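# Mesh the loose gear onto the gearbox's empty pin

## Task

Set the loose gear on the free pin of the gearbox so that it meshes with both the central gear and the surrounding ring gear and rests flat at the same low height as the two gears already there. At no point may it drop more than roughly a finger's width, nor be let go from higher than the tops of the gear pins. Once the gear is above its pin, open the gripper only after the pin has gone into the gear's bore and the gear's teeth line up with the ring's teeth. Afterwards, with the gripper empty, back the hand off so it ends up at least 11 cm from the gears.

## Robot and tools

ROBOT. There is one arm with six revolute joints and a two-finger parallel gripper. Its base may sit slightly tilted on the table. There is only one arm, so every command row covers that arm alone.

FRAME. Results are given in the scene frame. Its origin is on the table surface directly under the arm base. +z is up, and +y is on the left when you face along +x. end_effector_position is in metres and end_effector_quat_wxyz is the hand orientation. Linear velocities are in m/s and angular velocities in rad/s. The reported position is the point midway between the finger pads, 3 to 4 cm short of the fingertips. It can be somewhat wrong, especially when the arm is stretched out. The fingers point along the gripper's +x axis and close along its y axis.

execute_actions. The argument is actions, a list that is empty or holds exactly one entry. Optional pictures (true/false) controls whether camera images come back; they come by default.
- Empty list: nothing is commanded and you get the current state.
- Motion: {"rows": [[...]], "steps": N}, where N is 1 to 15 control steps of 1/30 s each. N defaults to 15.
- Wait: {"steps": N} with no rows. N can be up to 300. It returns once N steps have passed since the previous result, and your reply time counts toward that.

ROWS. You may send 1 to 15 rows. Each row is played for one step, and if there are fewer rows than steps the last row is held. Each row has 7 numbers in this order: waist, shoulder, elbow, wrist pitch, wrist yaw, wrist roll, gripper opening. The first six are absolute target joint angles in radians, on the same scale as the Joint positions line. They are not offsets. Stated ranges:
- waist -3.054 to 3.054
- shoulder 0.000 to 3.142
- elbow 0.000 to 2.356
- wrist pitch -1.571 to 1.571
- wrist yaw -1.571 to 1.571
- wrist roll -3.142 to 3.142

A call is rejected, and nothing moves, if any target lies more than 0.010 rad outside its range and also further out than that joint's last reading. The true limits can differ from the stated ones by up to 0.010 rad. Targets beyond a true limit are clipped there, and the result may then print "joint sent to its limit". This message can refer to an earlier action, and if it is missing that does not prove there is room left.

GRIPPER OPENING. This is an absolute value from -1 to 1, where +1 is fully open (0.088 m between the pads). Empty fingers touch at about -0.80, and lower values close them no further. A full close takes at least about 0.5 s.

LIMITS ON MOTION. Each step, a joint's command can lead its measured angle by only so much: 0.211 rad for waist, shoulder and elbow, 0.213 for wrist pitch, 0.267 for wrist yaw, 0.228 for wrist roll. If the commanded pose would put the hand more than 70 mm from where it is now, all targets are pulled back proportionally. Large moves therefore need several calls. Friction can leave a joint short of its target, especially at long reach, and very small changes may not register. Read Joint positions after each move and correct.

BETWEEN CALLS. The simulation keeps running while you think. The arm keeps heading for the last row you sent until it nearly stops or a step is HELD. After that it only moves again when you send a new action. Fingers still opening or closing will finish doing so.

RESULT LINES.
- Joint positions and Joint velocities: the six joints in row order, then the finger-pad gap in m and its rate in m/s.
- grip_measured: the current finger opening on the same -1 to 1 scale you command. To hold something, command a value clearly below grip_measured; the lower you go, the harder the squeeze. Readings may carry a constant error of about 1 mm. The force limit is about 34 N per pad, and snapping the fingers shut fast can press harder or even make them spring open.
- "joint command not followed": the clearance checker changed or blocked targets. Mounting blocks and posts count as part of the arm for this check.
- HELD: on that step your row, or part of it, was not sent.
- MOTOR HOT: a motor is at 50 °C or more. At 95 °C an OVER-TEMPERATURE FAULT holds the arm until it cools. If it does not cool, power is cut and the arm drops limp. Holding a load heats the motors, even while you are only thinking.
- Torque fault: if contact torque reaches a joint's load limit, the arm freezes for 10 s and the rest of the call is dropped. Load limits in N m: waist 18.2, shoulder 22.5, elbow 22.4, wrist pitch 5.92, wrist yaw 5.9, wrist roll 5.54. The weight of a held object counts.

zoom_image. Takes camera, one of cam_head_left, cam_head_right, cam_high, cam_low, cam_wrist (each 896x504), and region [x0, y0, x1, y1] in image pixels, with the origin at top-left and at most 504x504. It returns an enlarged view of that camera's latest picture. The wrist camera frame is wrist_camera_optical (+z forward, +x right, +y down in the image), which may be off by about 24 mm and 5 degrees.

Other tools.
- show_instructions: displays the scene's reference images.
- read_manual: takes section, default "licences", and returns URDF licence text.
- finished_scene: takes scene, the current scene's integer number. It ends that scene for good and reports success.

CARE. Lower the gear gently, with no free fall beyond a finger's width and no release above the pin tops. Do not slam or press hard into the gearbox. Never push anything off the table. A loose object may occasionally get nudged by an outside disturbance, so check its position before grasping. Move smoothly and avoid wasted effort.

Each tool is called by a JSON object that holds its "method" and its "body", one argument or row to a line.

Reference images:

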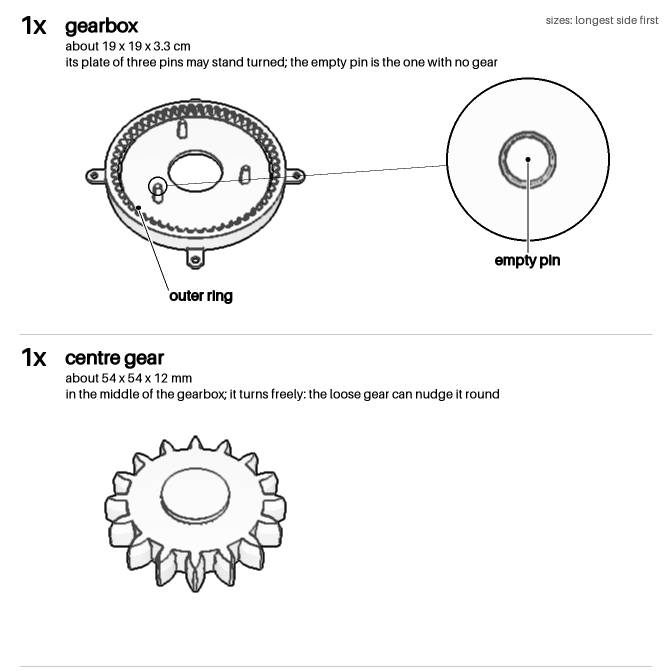

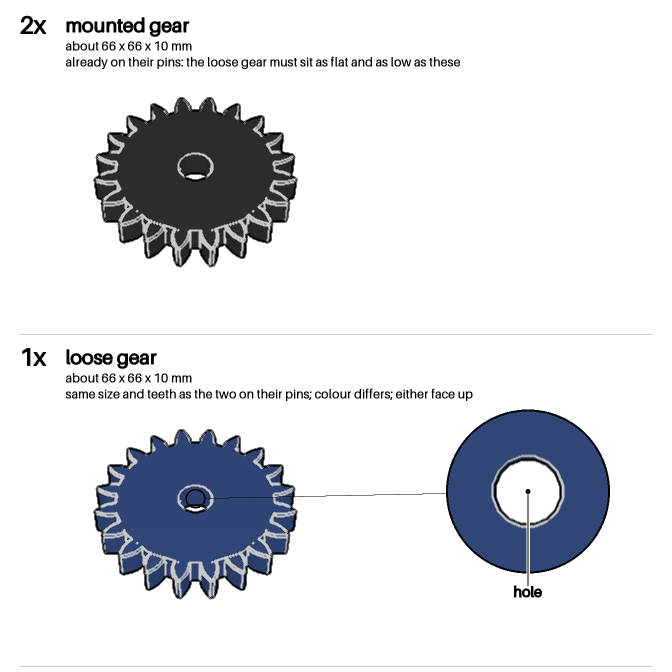

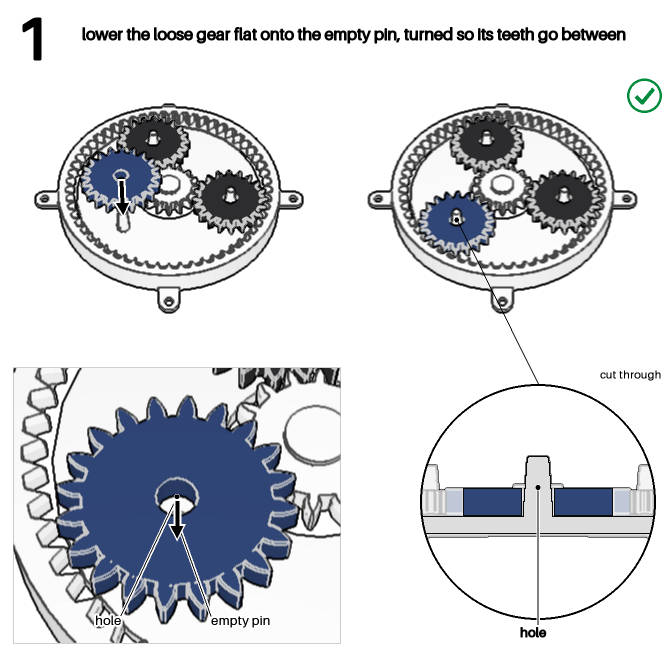

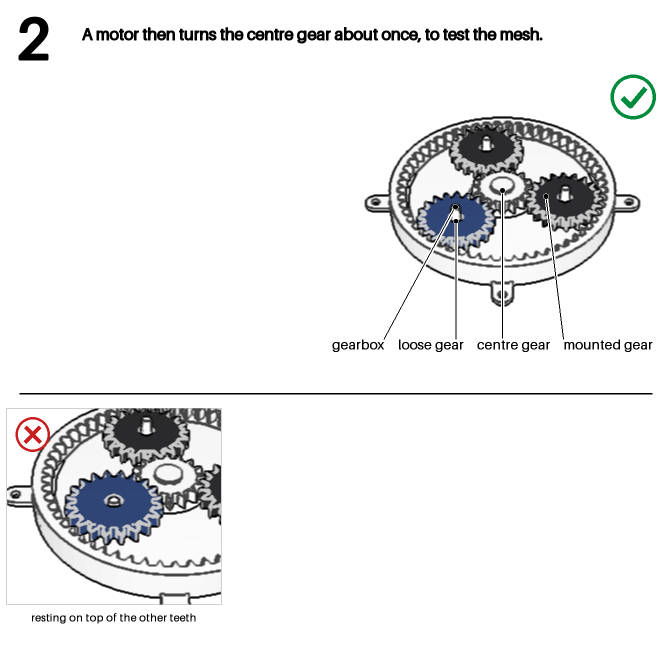

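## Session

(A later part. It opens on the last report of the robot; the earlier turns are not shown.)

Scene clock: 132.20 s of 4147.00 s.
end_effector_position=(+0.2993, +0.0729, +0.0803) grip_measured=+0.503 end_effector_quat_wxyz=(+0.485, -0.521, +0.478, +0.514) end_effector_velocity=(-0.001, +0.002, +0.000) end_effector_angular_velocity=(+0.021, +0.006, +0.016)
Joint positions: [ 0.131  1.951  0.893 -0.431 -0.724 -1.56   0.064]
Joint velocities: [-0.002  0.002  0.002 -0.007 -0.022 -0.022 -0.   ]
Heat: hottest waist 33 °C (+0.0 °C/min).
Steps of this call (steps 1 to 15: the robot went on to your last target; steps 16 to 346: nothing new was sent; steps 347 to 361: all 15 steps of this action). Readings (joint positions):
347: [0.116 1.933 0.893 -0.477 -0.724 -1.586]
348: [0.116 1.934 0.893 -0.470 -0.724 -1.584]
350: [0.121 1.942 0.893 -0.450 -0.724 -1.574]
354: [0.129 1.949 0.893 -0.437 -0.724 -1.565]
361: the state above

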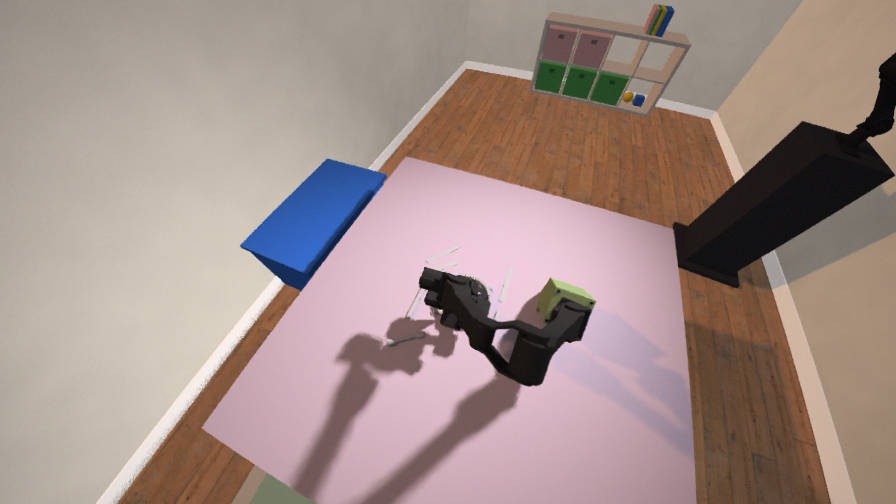

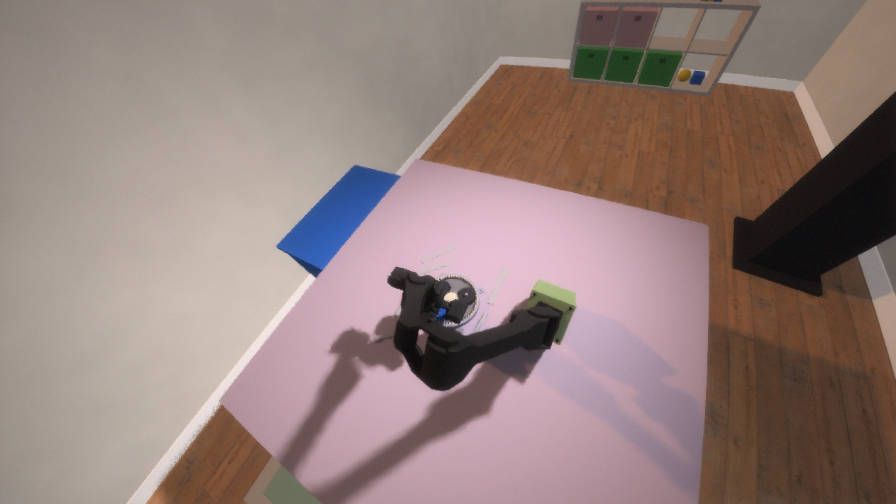

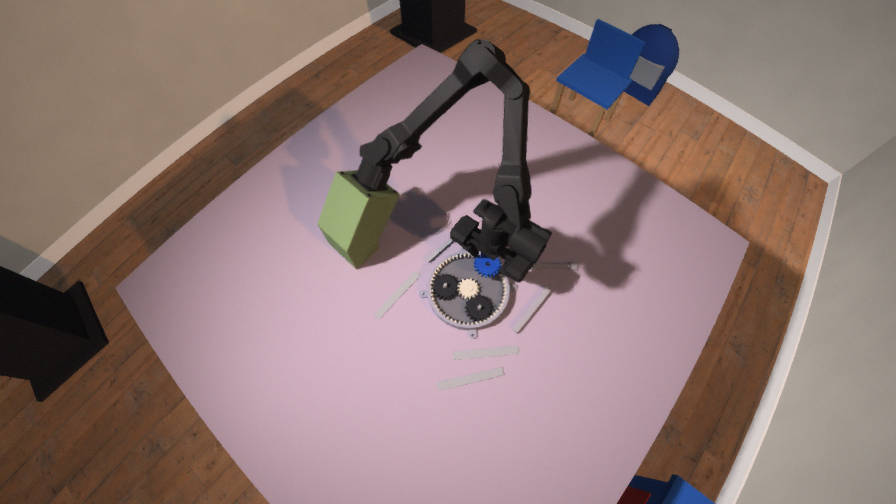

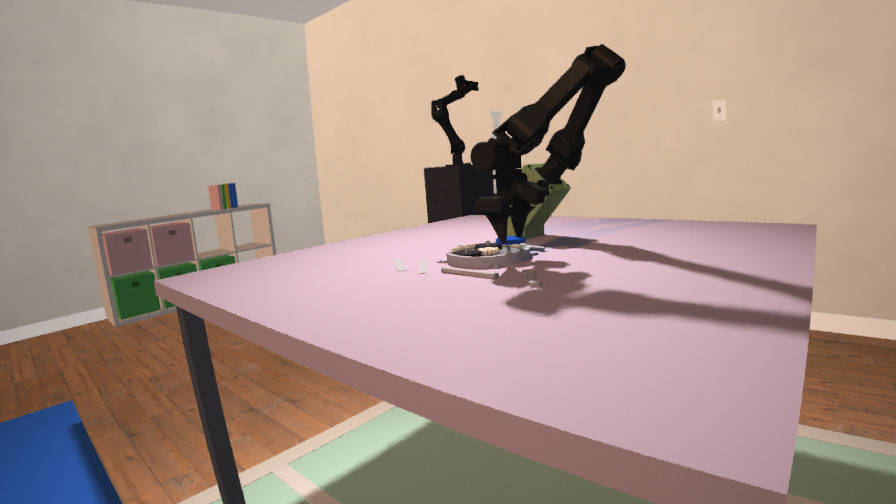

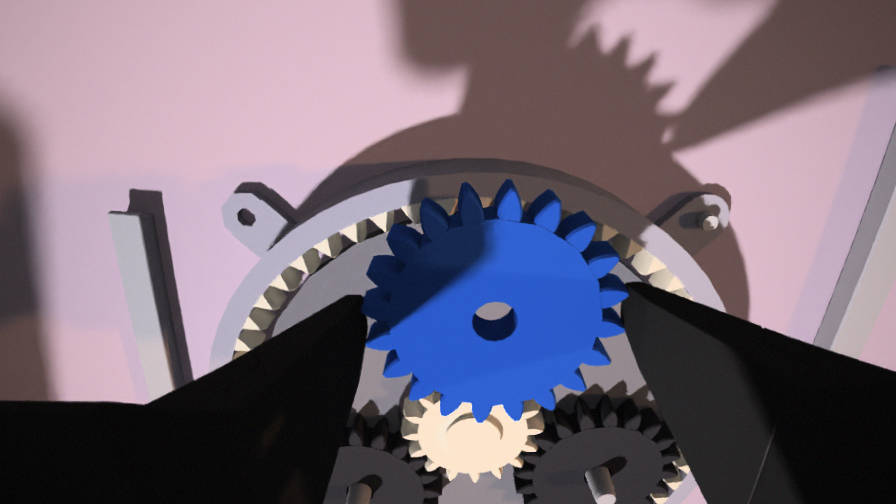

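{"method": "execute_actions", "body": {
  "actions": [
    {"rows":[[0.127,1.95,0.875,-0.42,-0.727,-1.56,0.2],[0.122,1.94,0.860,-0.405,-0.727,-1.57,0.2]]}
  ]
}}

{"method": "zoom_image", "body": {
  "camera": "cam_wrist",
  "region": [350,200,650,500]
}}

Scene clock: 140.30 s of 4147.00 s.
end_effector_position=(+0.2936, +0.0688, +0.0773) grip_measured=+0.505 end_effector_quat_wxyz=(+0.485, -0.520, +0.479, +0.515) end_effector_velocity=(-0.001, -0.003, +0.002) end_effector_angular_velocity=(-0.008, +0.000, +0.012)
Joint positions: [ 0.128  1.952  0.866 -0.407 -0.724 -1.565  0.064]
Joint velocities: [-0.007 -0.002 -0.002 -0.007  0.007 -0.022 -0.   ]
Heat: hottest waist 33 °C (+0.0 °C/min).
Steps of this call (steps 1 to 15: the robot went on to your last target; steps 16 to 228: nothing new was sent; steps 229 to 243: all 15 steps of this action). Readings (joint positions):
229: [0.132 1.952 0.892 -0.428 -0.724 -1.559]
230: [0.132 1.952 0.888 -0.423 -0.724 -1.559]
232: [0.131 1.952 0.879 -0.417 -0.724 -1.560]
236: [0.130 1.952 0.868 -0.411 -0.724 -1.563]
243: the state above

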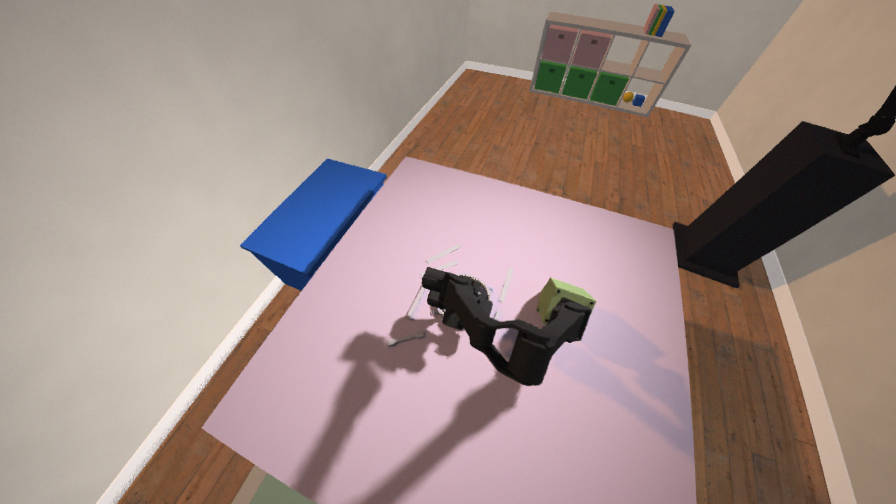

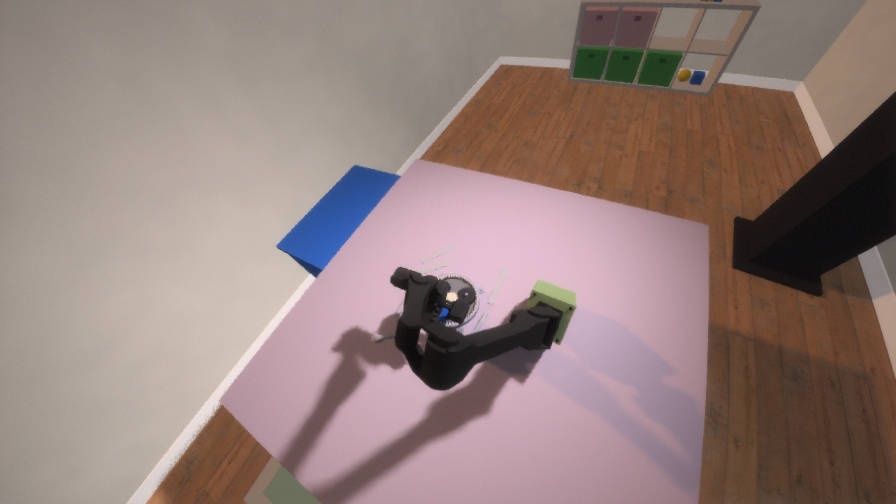

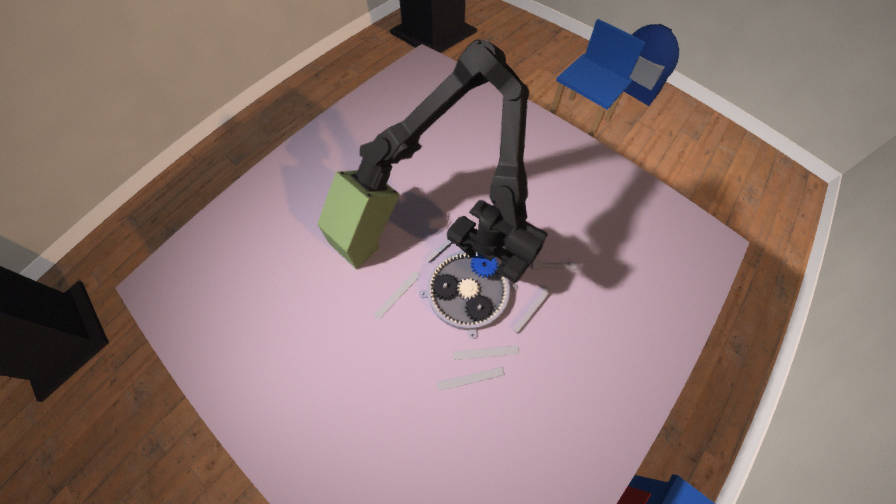

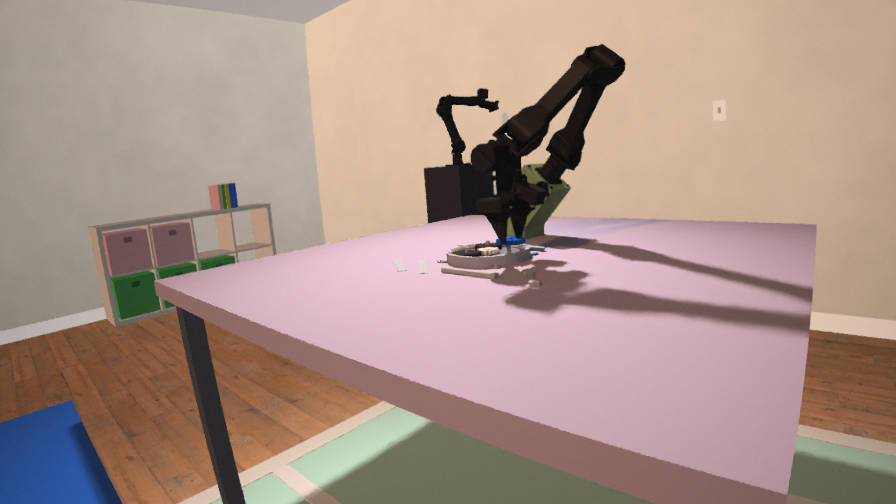

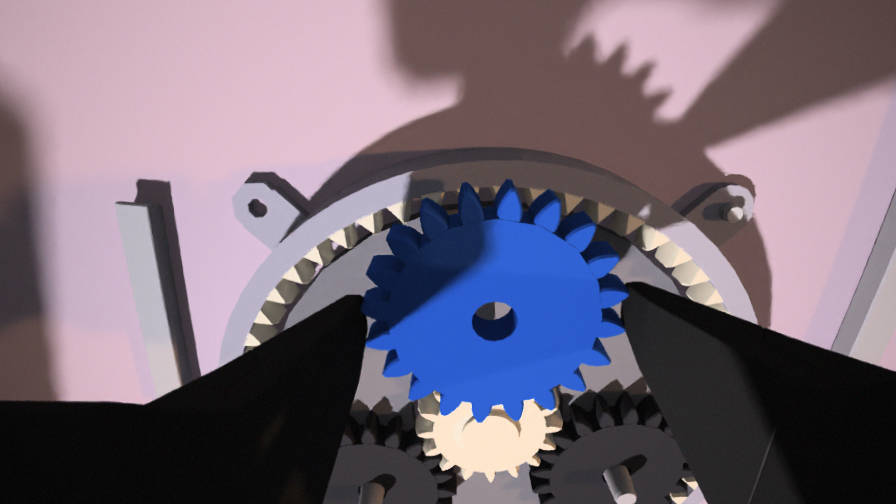

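Region (350, 200, 650, 500) of cam_wrist's 896x504 image, scaled by 1.680, with more detail than that image has.

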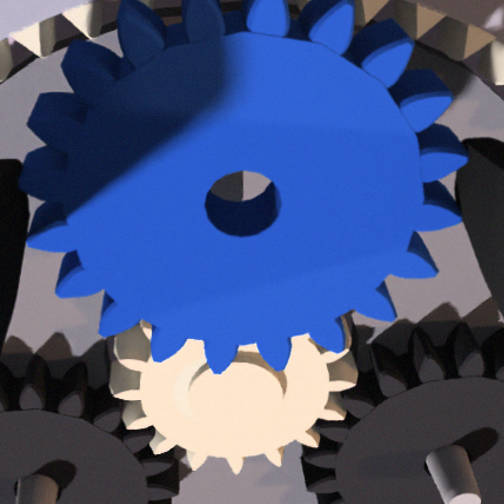

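{"method": "execute_actions", "body": {
  "actions": [
    {"rows":[[0.112,1.95,0.862,-0.418,-0.727,-1.585,0.2],[0.103,1.962,0.862,-0.425,-0.727,-1.60,0.2]]}
  ]
}}

{"method": "zoom_image", "body": {
  "camera": "cam_wrist",
  "region": [350,200,650,500]
}}

Scene clock: 151.70 s of 4147.00 s.
end_effector_position=(+0.2923, +0.0644, +0.0807) grip_measured=+0.505 end_effector_quat_wxyz=(+0.483, -0.521, +0.478, +0.516) end_effector_velocity=(+0.003, +0.002, +0.001) end_effector_angular_velocity=(+0.022, -0.009, +0.007)
Joint positions: [ 0.11   1.952  0.864 -0.423 -0.725 -1.595  0.064]
Joint velocities: [-0.007  0.002  0.002  0.007 -0.022 -0.007  0.001]
Heat: hottest waist 34 °C (+1.0 °C/min).
Steps of this call (steps 1 to 15: the robot went on to your last target; steps 16 to 327: nothing new was sent; steps 328 to 342: all 15 steps of this action). Readings (joint positions):
328: [0.127 1.951 0.864 -0.407 -0.725 -1.568]
329: [0.125 1.951 0.864 -0.409 -0.725 -1.574]
331: [0.118 1.951 0.864 -0.416 -0.725 -1.583]
335: [0.110 1.951 0.864 -0.421 -0.725 -1.592]
342: the state above

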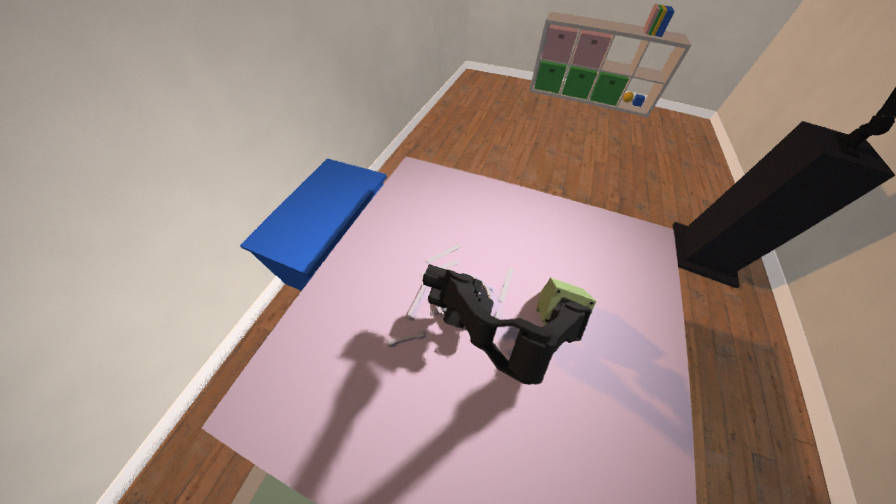

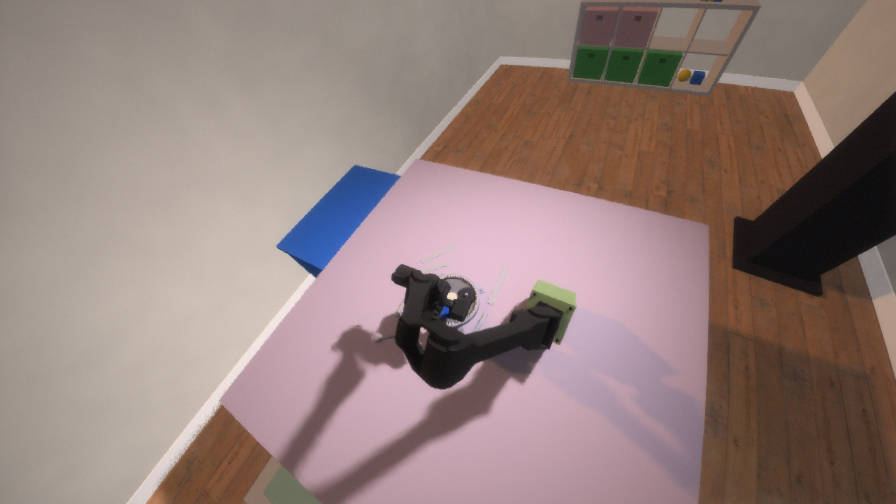

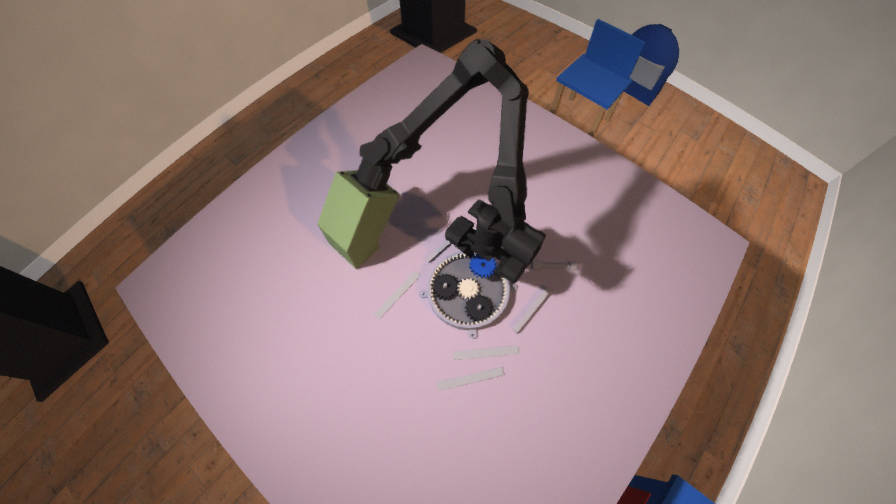

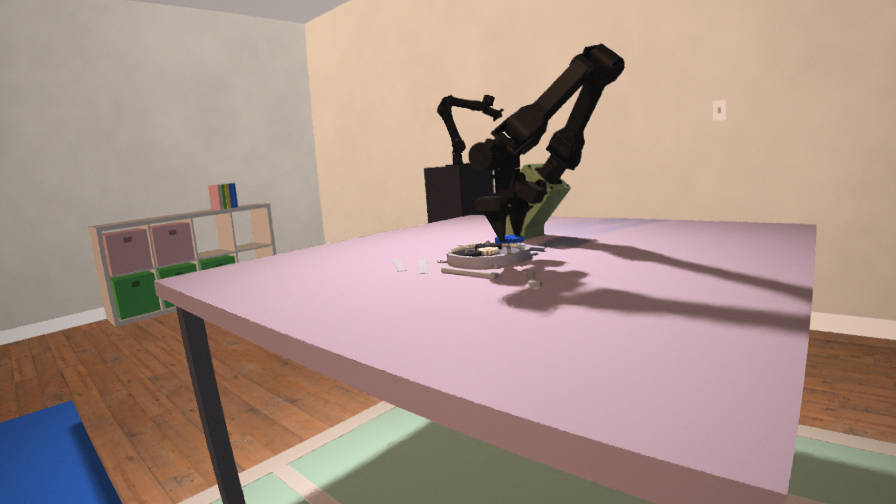

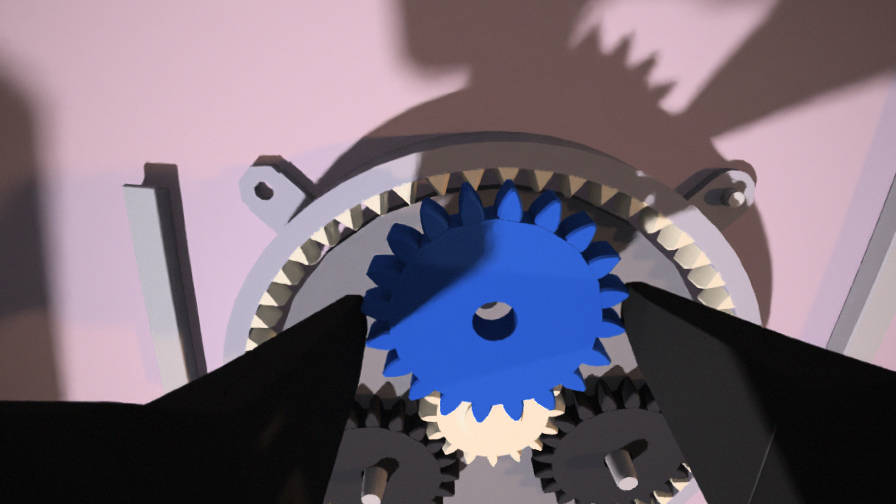

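Region (350, 200, 650, 500) of cam_wrist's 896x504 image, scaled by 1.680, with more detail than that image has.

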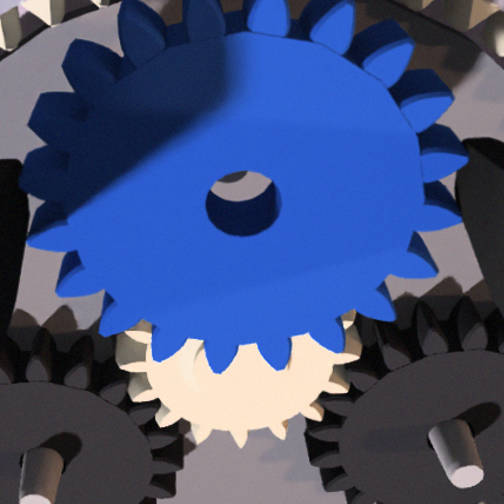

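{"method": "execute_actions", "body": {
  "actions": [
    {"rows":[[0.117,1.972,0.862,-0.41,-0.727,-1.59,0.2],[0.122,1.98,0.862,-0.395,-0.727,-1.585,0.2],[0.127,1.988,0.862,-0.382,-0.727,-1.578,0.2],[0.131,1.995,0.862,-0.37,-0.727,-1.572,0.2]]}
  ]
}}

{"method": "zoom_image", "body": {
  "camera": "cam_wrist",
  "region": [300,150,700,500]
}}

Scene clock: 163.40 s of 4147.00 s.
end_effector_position=(+0.2950, +0.0632, +0.0717) grip_measured=+0.505 end_effector_quat_wxyz=(-0.482, +0.523, -0.476, -0.517) end_effector_velocity=(+0.005, -0.000, +0.001) end_effector_angular_velocity=(+0.008, -0.021, +0.002)
Joint positions: [ 0.126  1.981  0.864 -0.376 -0.725 -1.577  0.064]
Joint velocities: [-0.007  0.002  0.002  0.022 -0.007  0.007 -0.   ]
Heat: hottest waist 35 °C (+2.0 °C/min).
Steps of this call (steps 1 to 15: the robot went on to your last target; steps 16 to 336: nothing new was sent; steps 337 to 351: all 15 steps of this action). Readings (joint positions):
337: [0.109 1.955 0.864 -0.424 -0.725 -1.596]
338: [0.110 1.956 0.864 -0.419 -0.725 -1.596]
340: [0.115 1.965 0.864 -0.402 -0.725 -1.592]
344: [0.126 1.980 0.864 -0.383 -0.725 -1.581]
351: the state above

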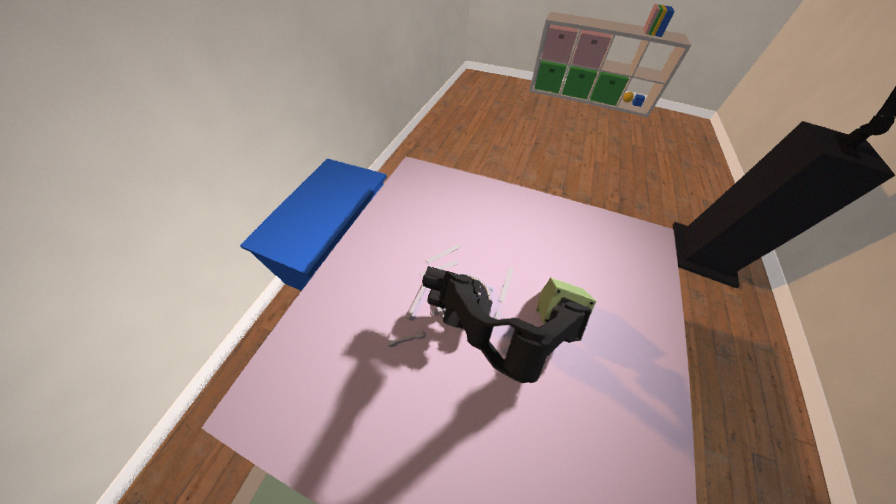

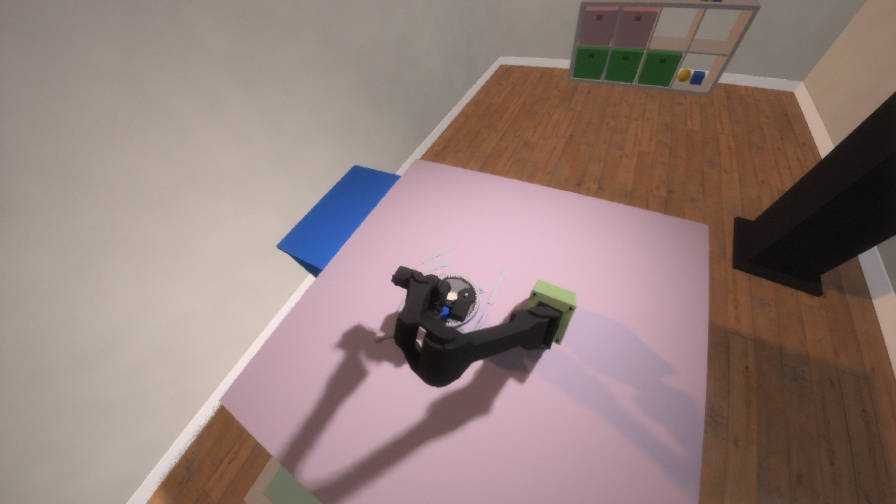

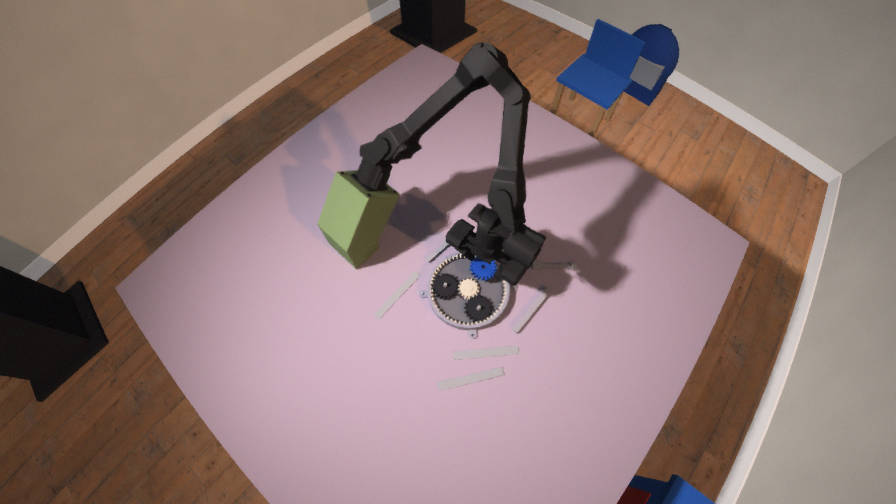

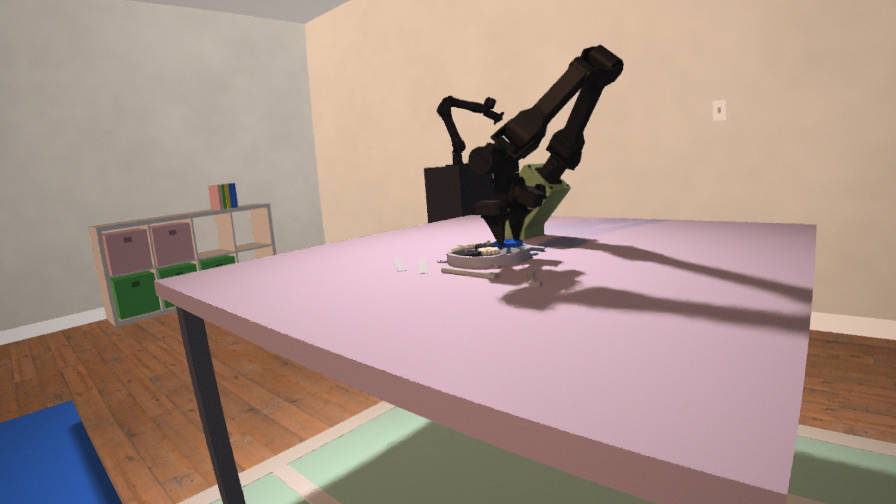

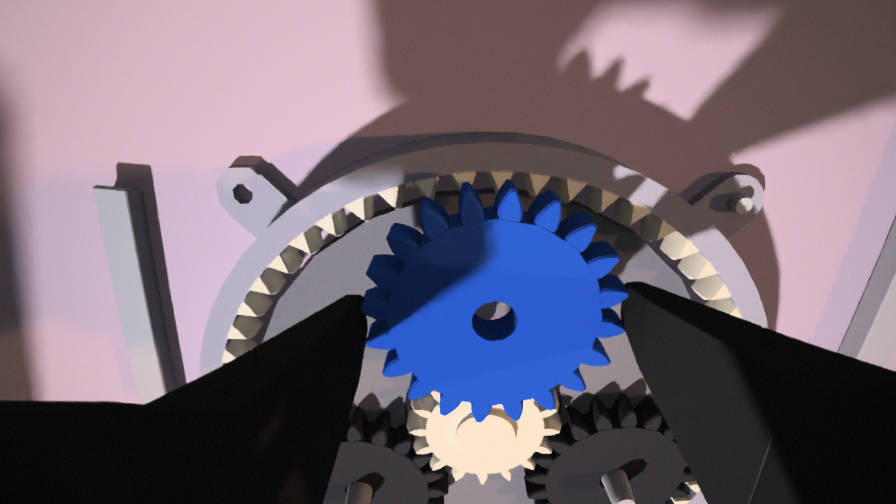

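Region (300, 150, 700, 500) of cam_wrist's 896x504 image, scaled by 1.260, with more detail than that image has; it fills the top 441 rows of this view, and the rest is white.

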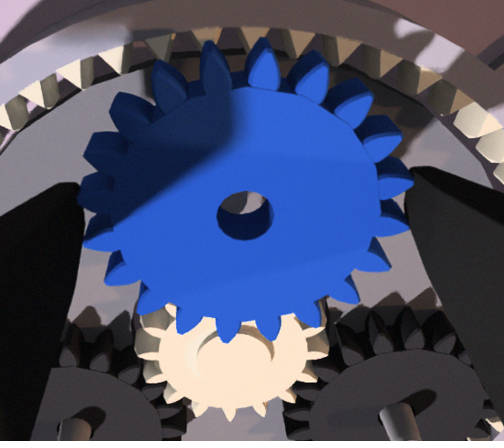

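{"method": "execute_actions", "body": {
  "actions": [
    {"rows":[[0.136,2.0,0.857,-0.355,-0.727,-1.565,0.2],[0.14,2.005,0.853,-0.345,-0.727,-1.558,0.2],[0.145,2.01,0.853,-0.335,-0.727,-1.552,0.2]]}
  ]
}}

{"method": "zoom_image", "body": {
  "camera": "cam_wrist",
  "region": [300,150,700,500]
}}

Scene clock: 169.17 s of 4147.00 s.
end_effector_position=(+0.3002, +0.0630, +0.0710) grip_measured=+0.505 end_effector_quat_wxyz=(+0.488, -0.529, +0.469, +0.512) end_effector_velocity=(-0.002, +0.003, +0.001) end_effector_angular_velocity=(+0.022, +0.006, -0.013)
Joint positions: [ 0.126  1.983  0.861 -0.339 -0.726 -1.557  0.064]
Joint velocities: [-0.002 -0.002 -0.002 -0.007 -0.022  0.007 -0.   ]
Heat: hottest waist 35 °C (+2.0 °C/min).
Steps of this call (steps 1 to 15: the robot went on to your last target; steps 16 to 158: nothing new was sent; steps 159 to 173: all 15 steps of this action). Readings (joint positions):
159: [0.126 1.981 0.864 -0.373 -0.725 -1.575]
160: [0.126 1.982 0.863 -0.371 -0.725 -1.572]
162: [0.126 1.982 0.861 -0.360 -0.726 -1.566]
166: [0.126 1.983 0.861 -0.342 -0.726 -1.560]
173: the state above

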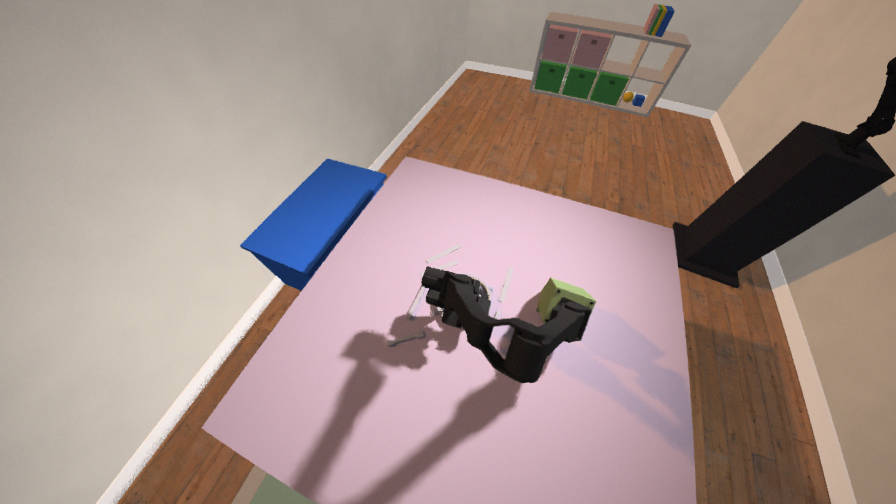

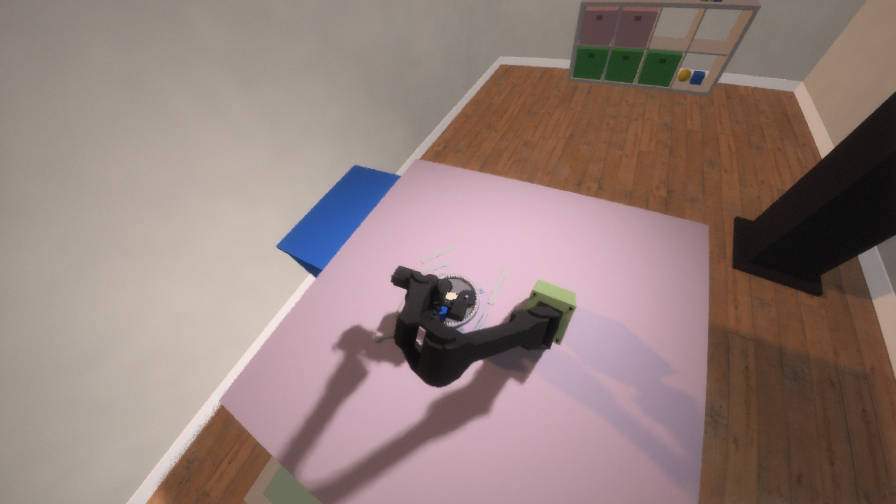

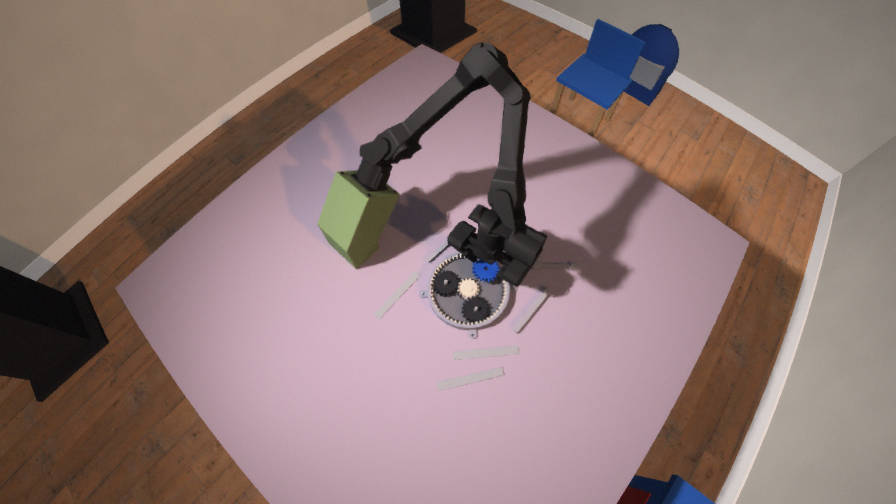

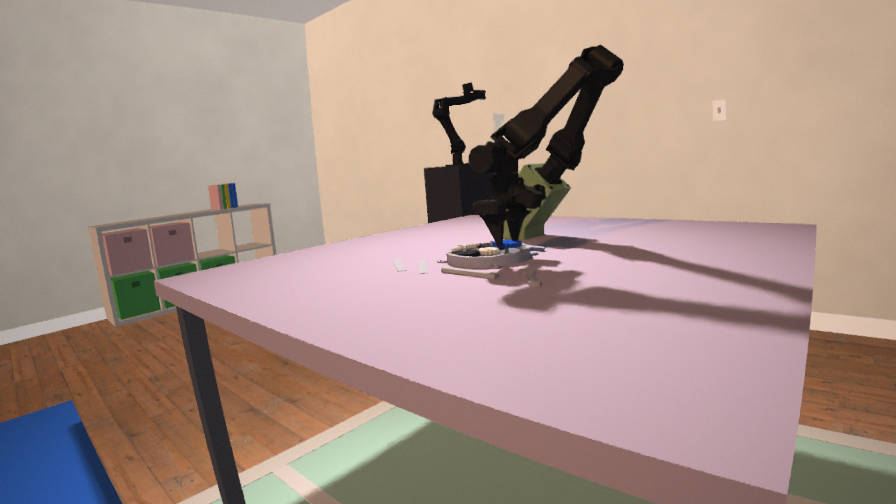

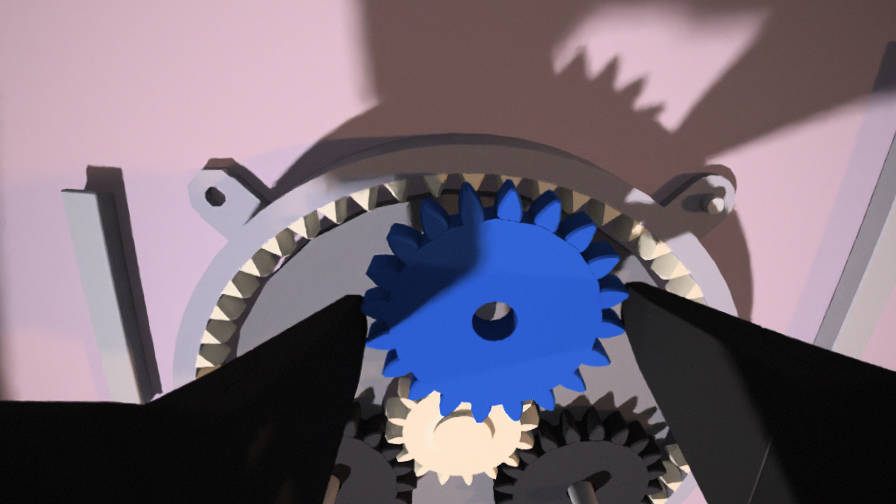

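Region (300, 150, 700, 500) of cam_wrist's 896x504 image, scaled by 1.260, with more detail than that image has; it fills the top 441 rows of this view, and the rest is white.

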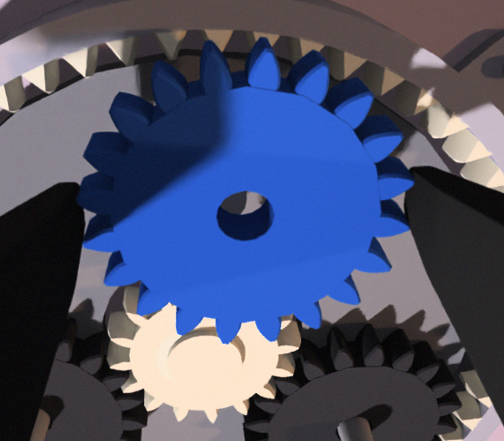

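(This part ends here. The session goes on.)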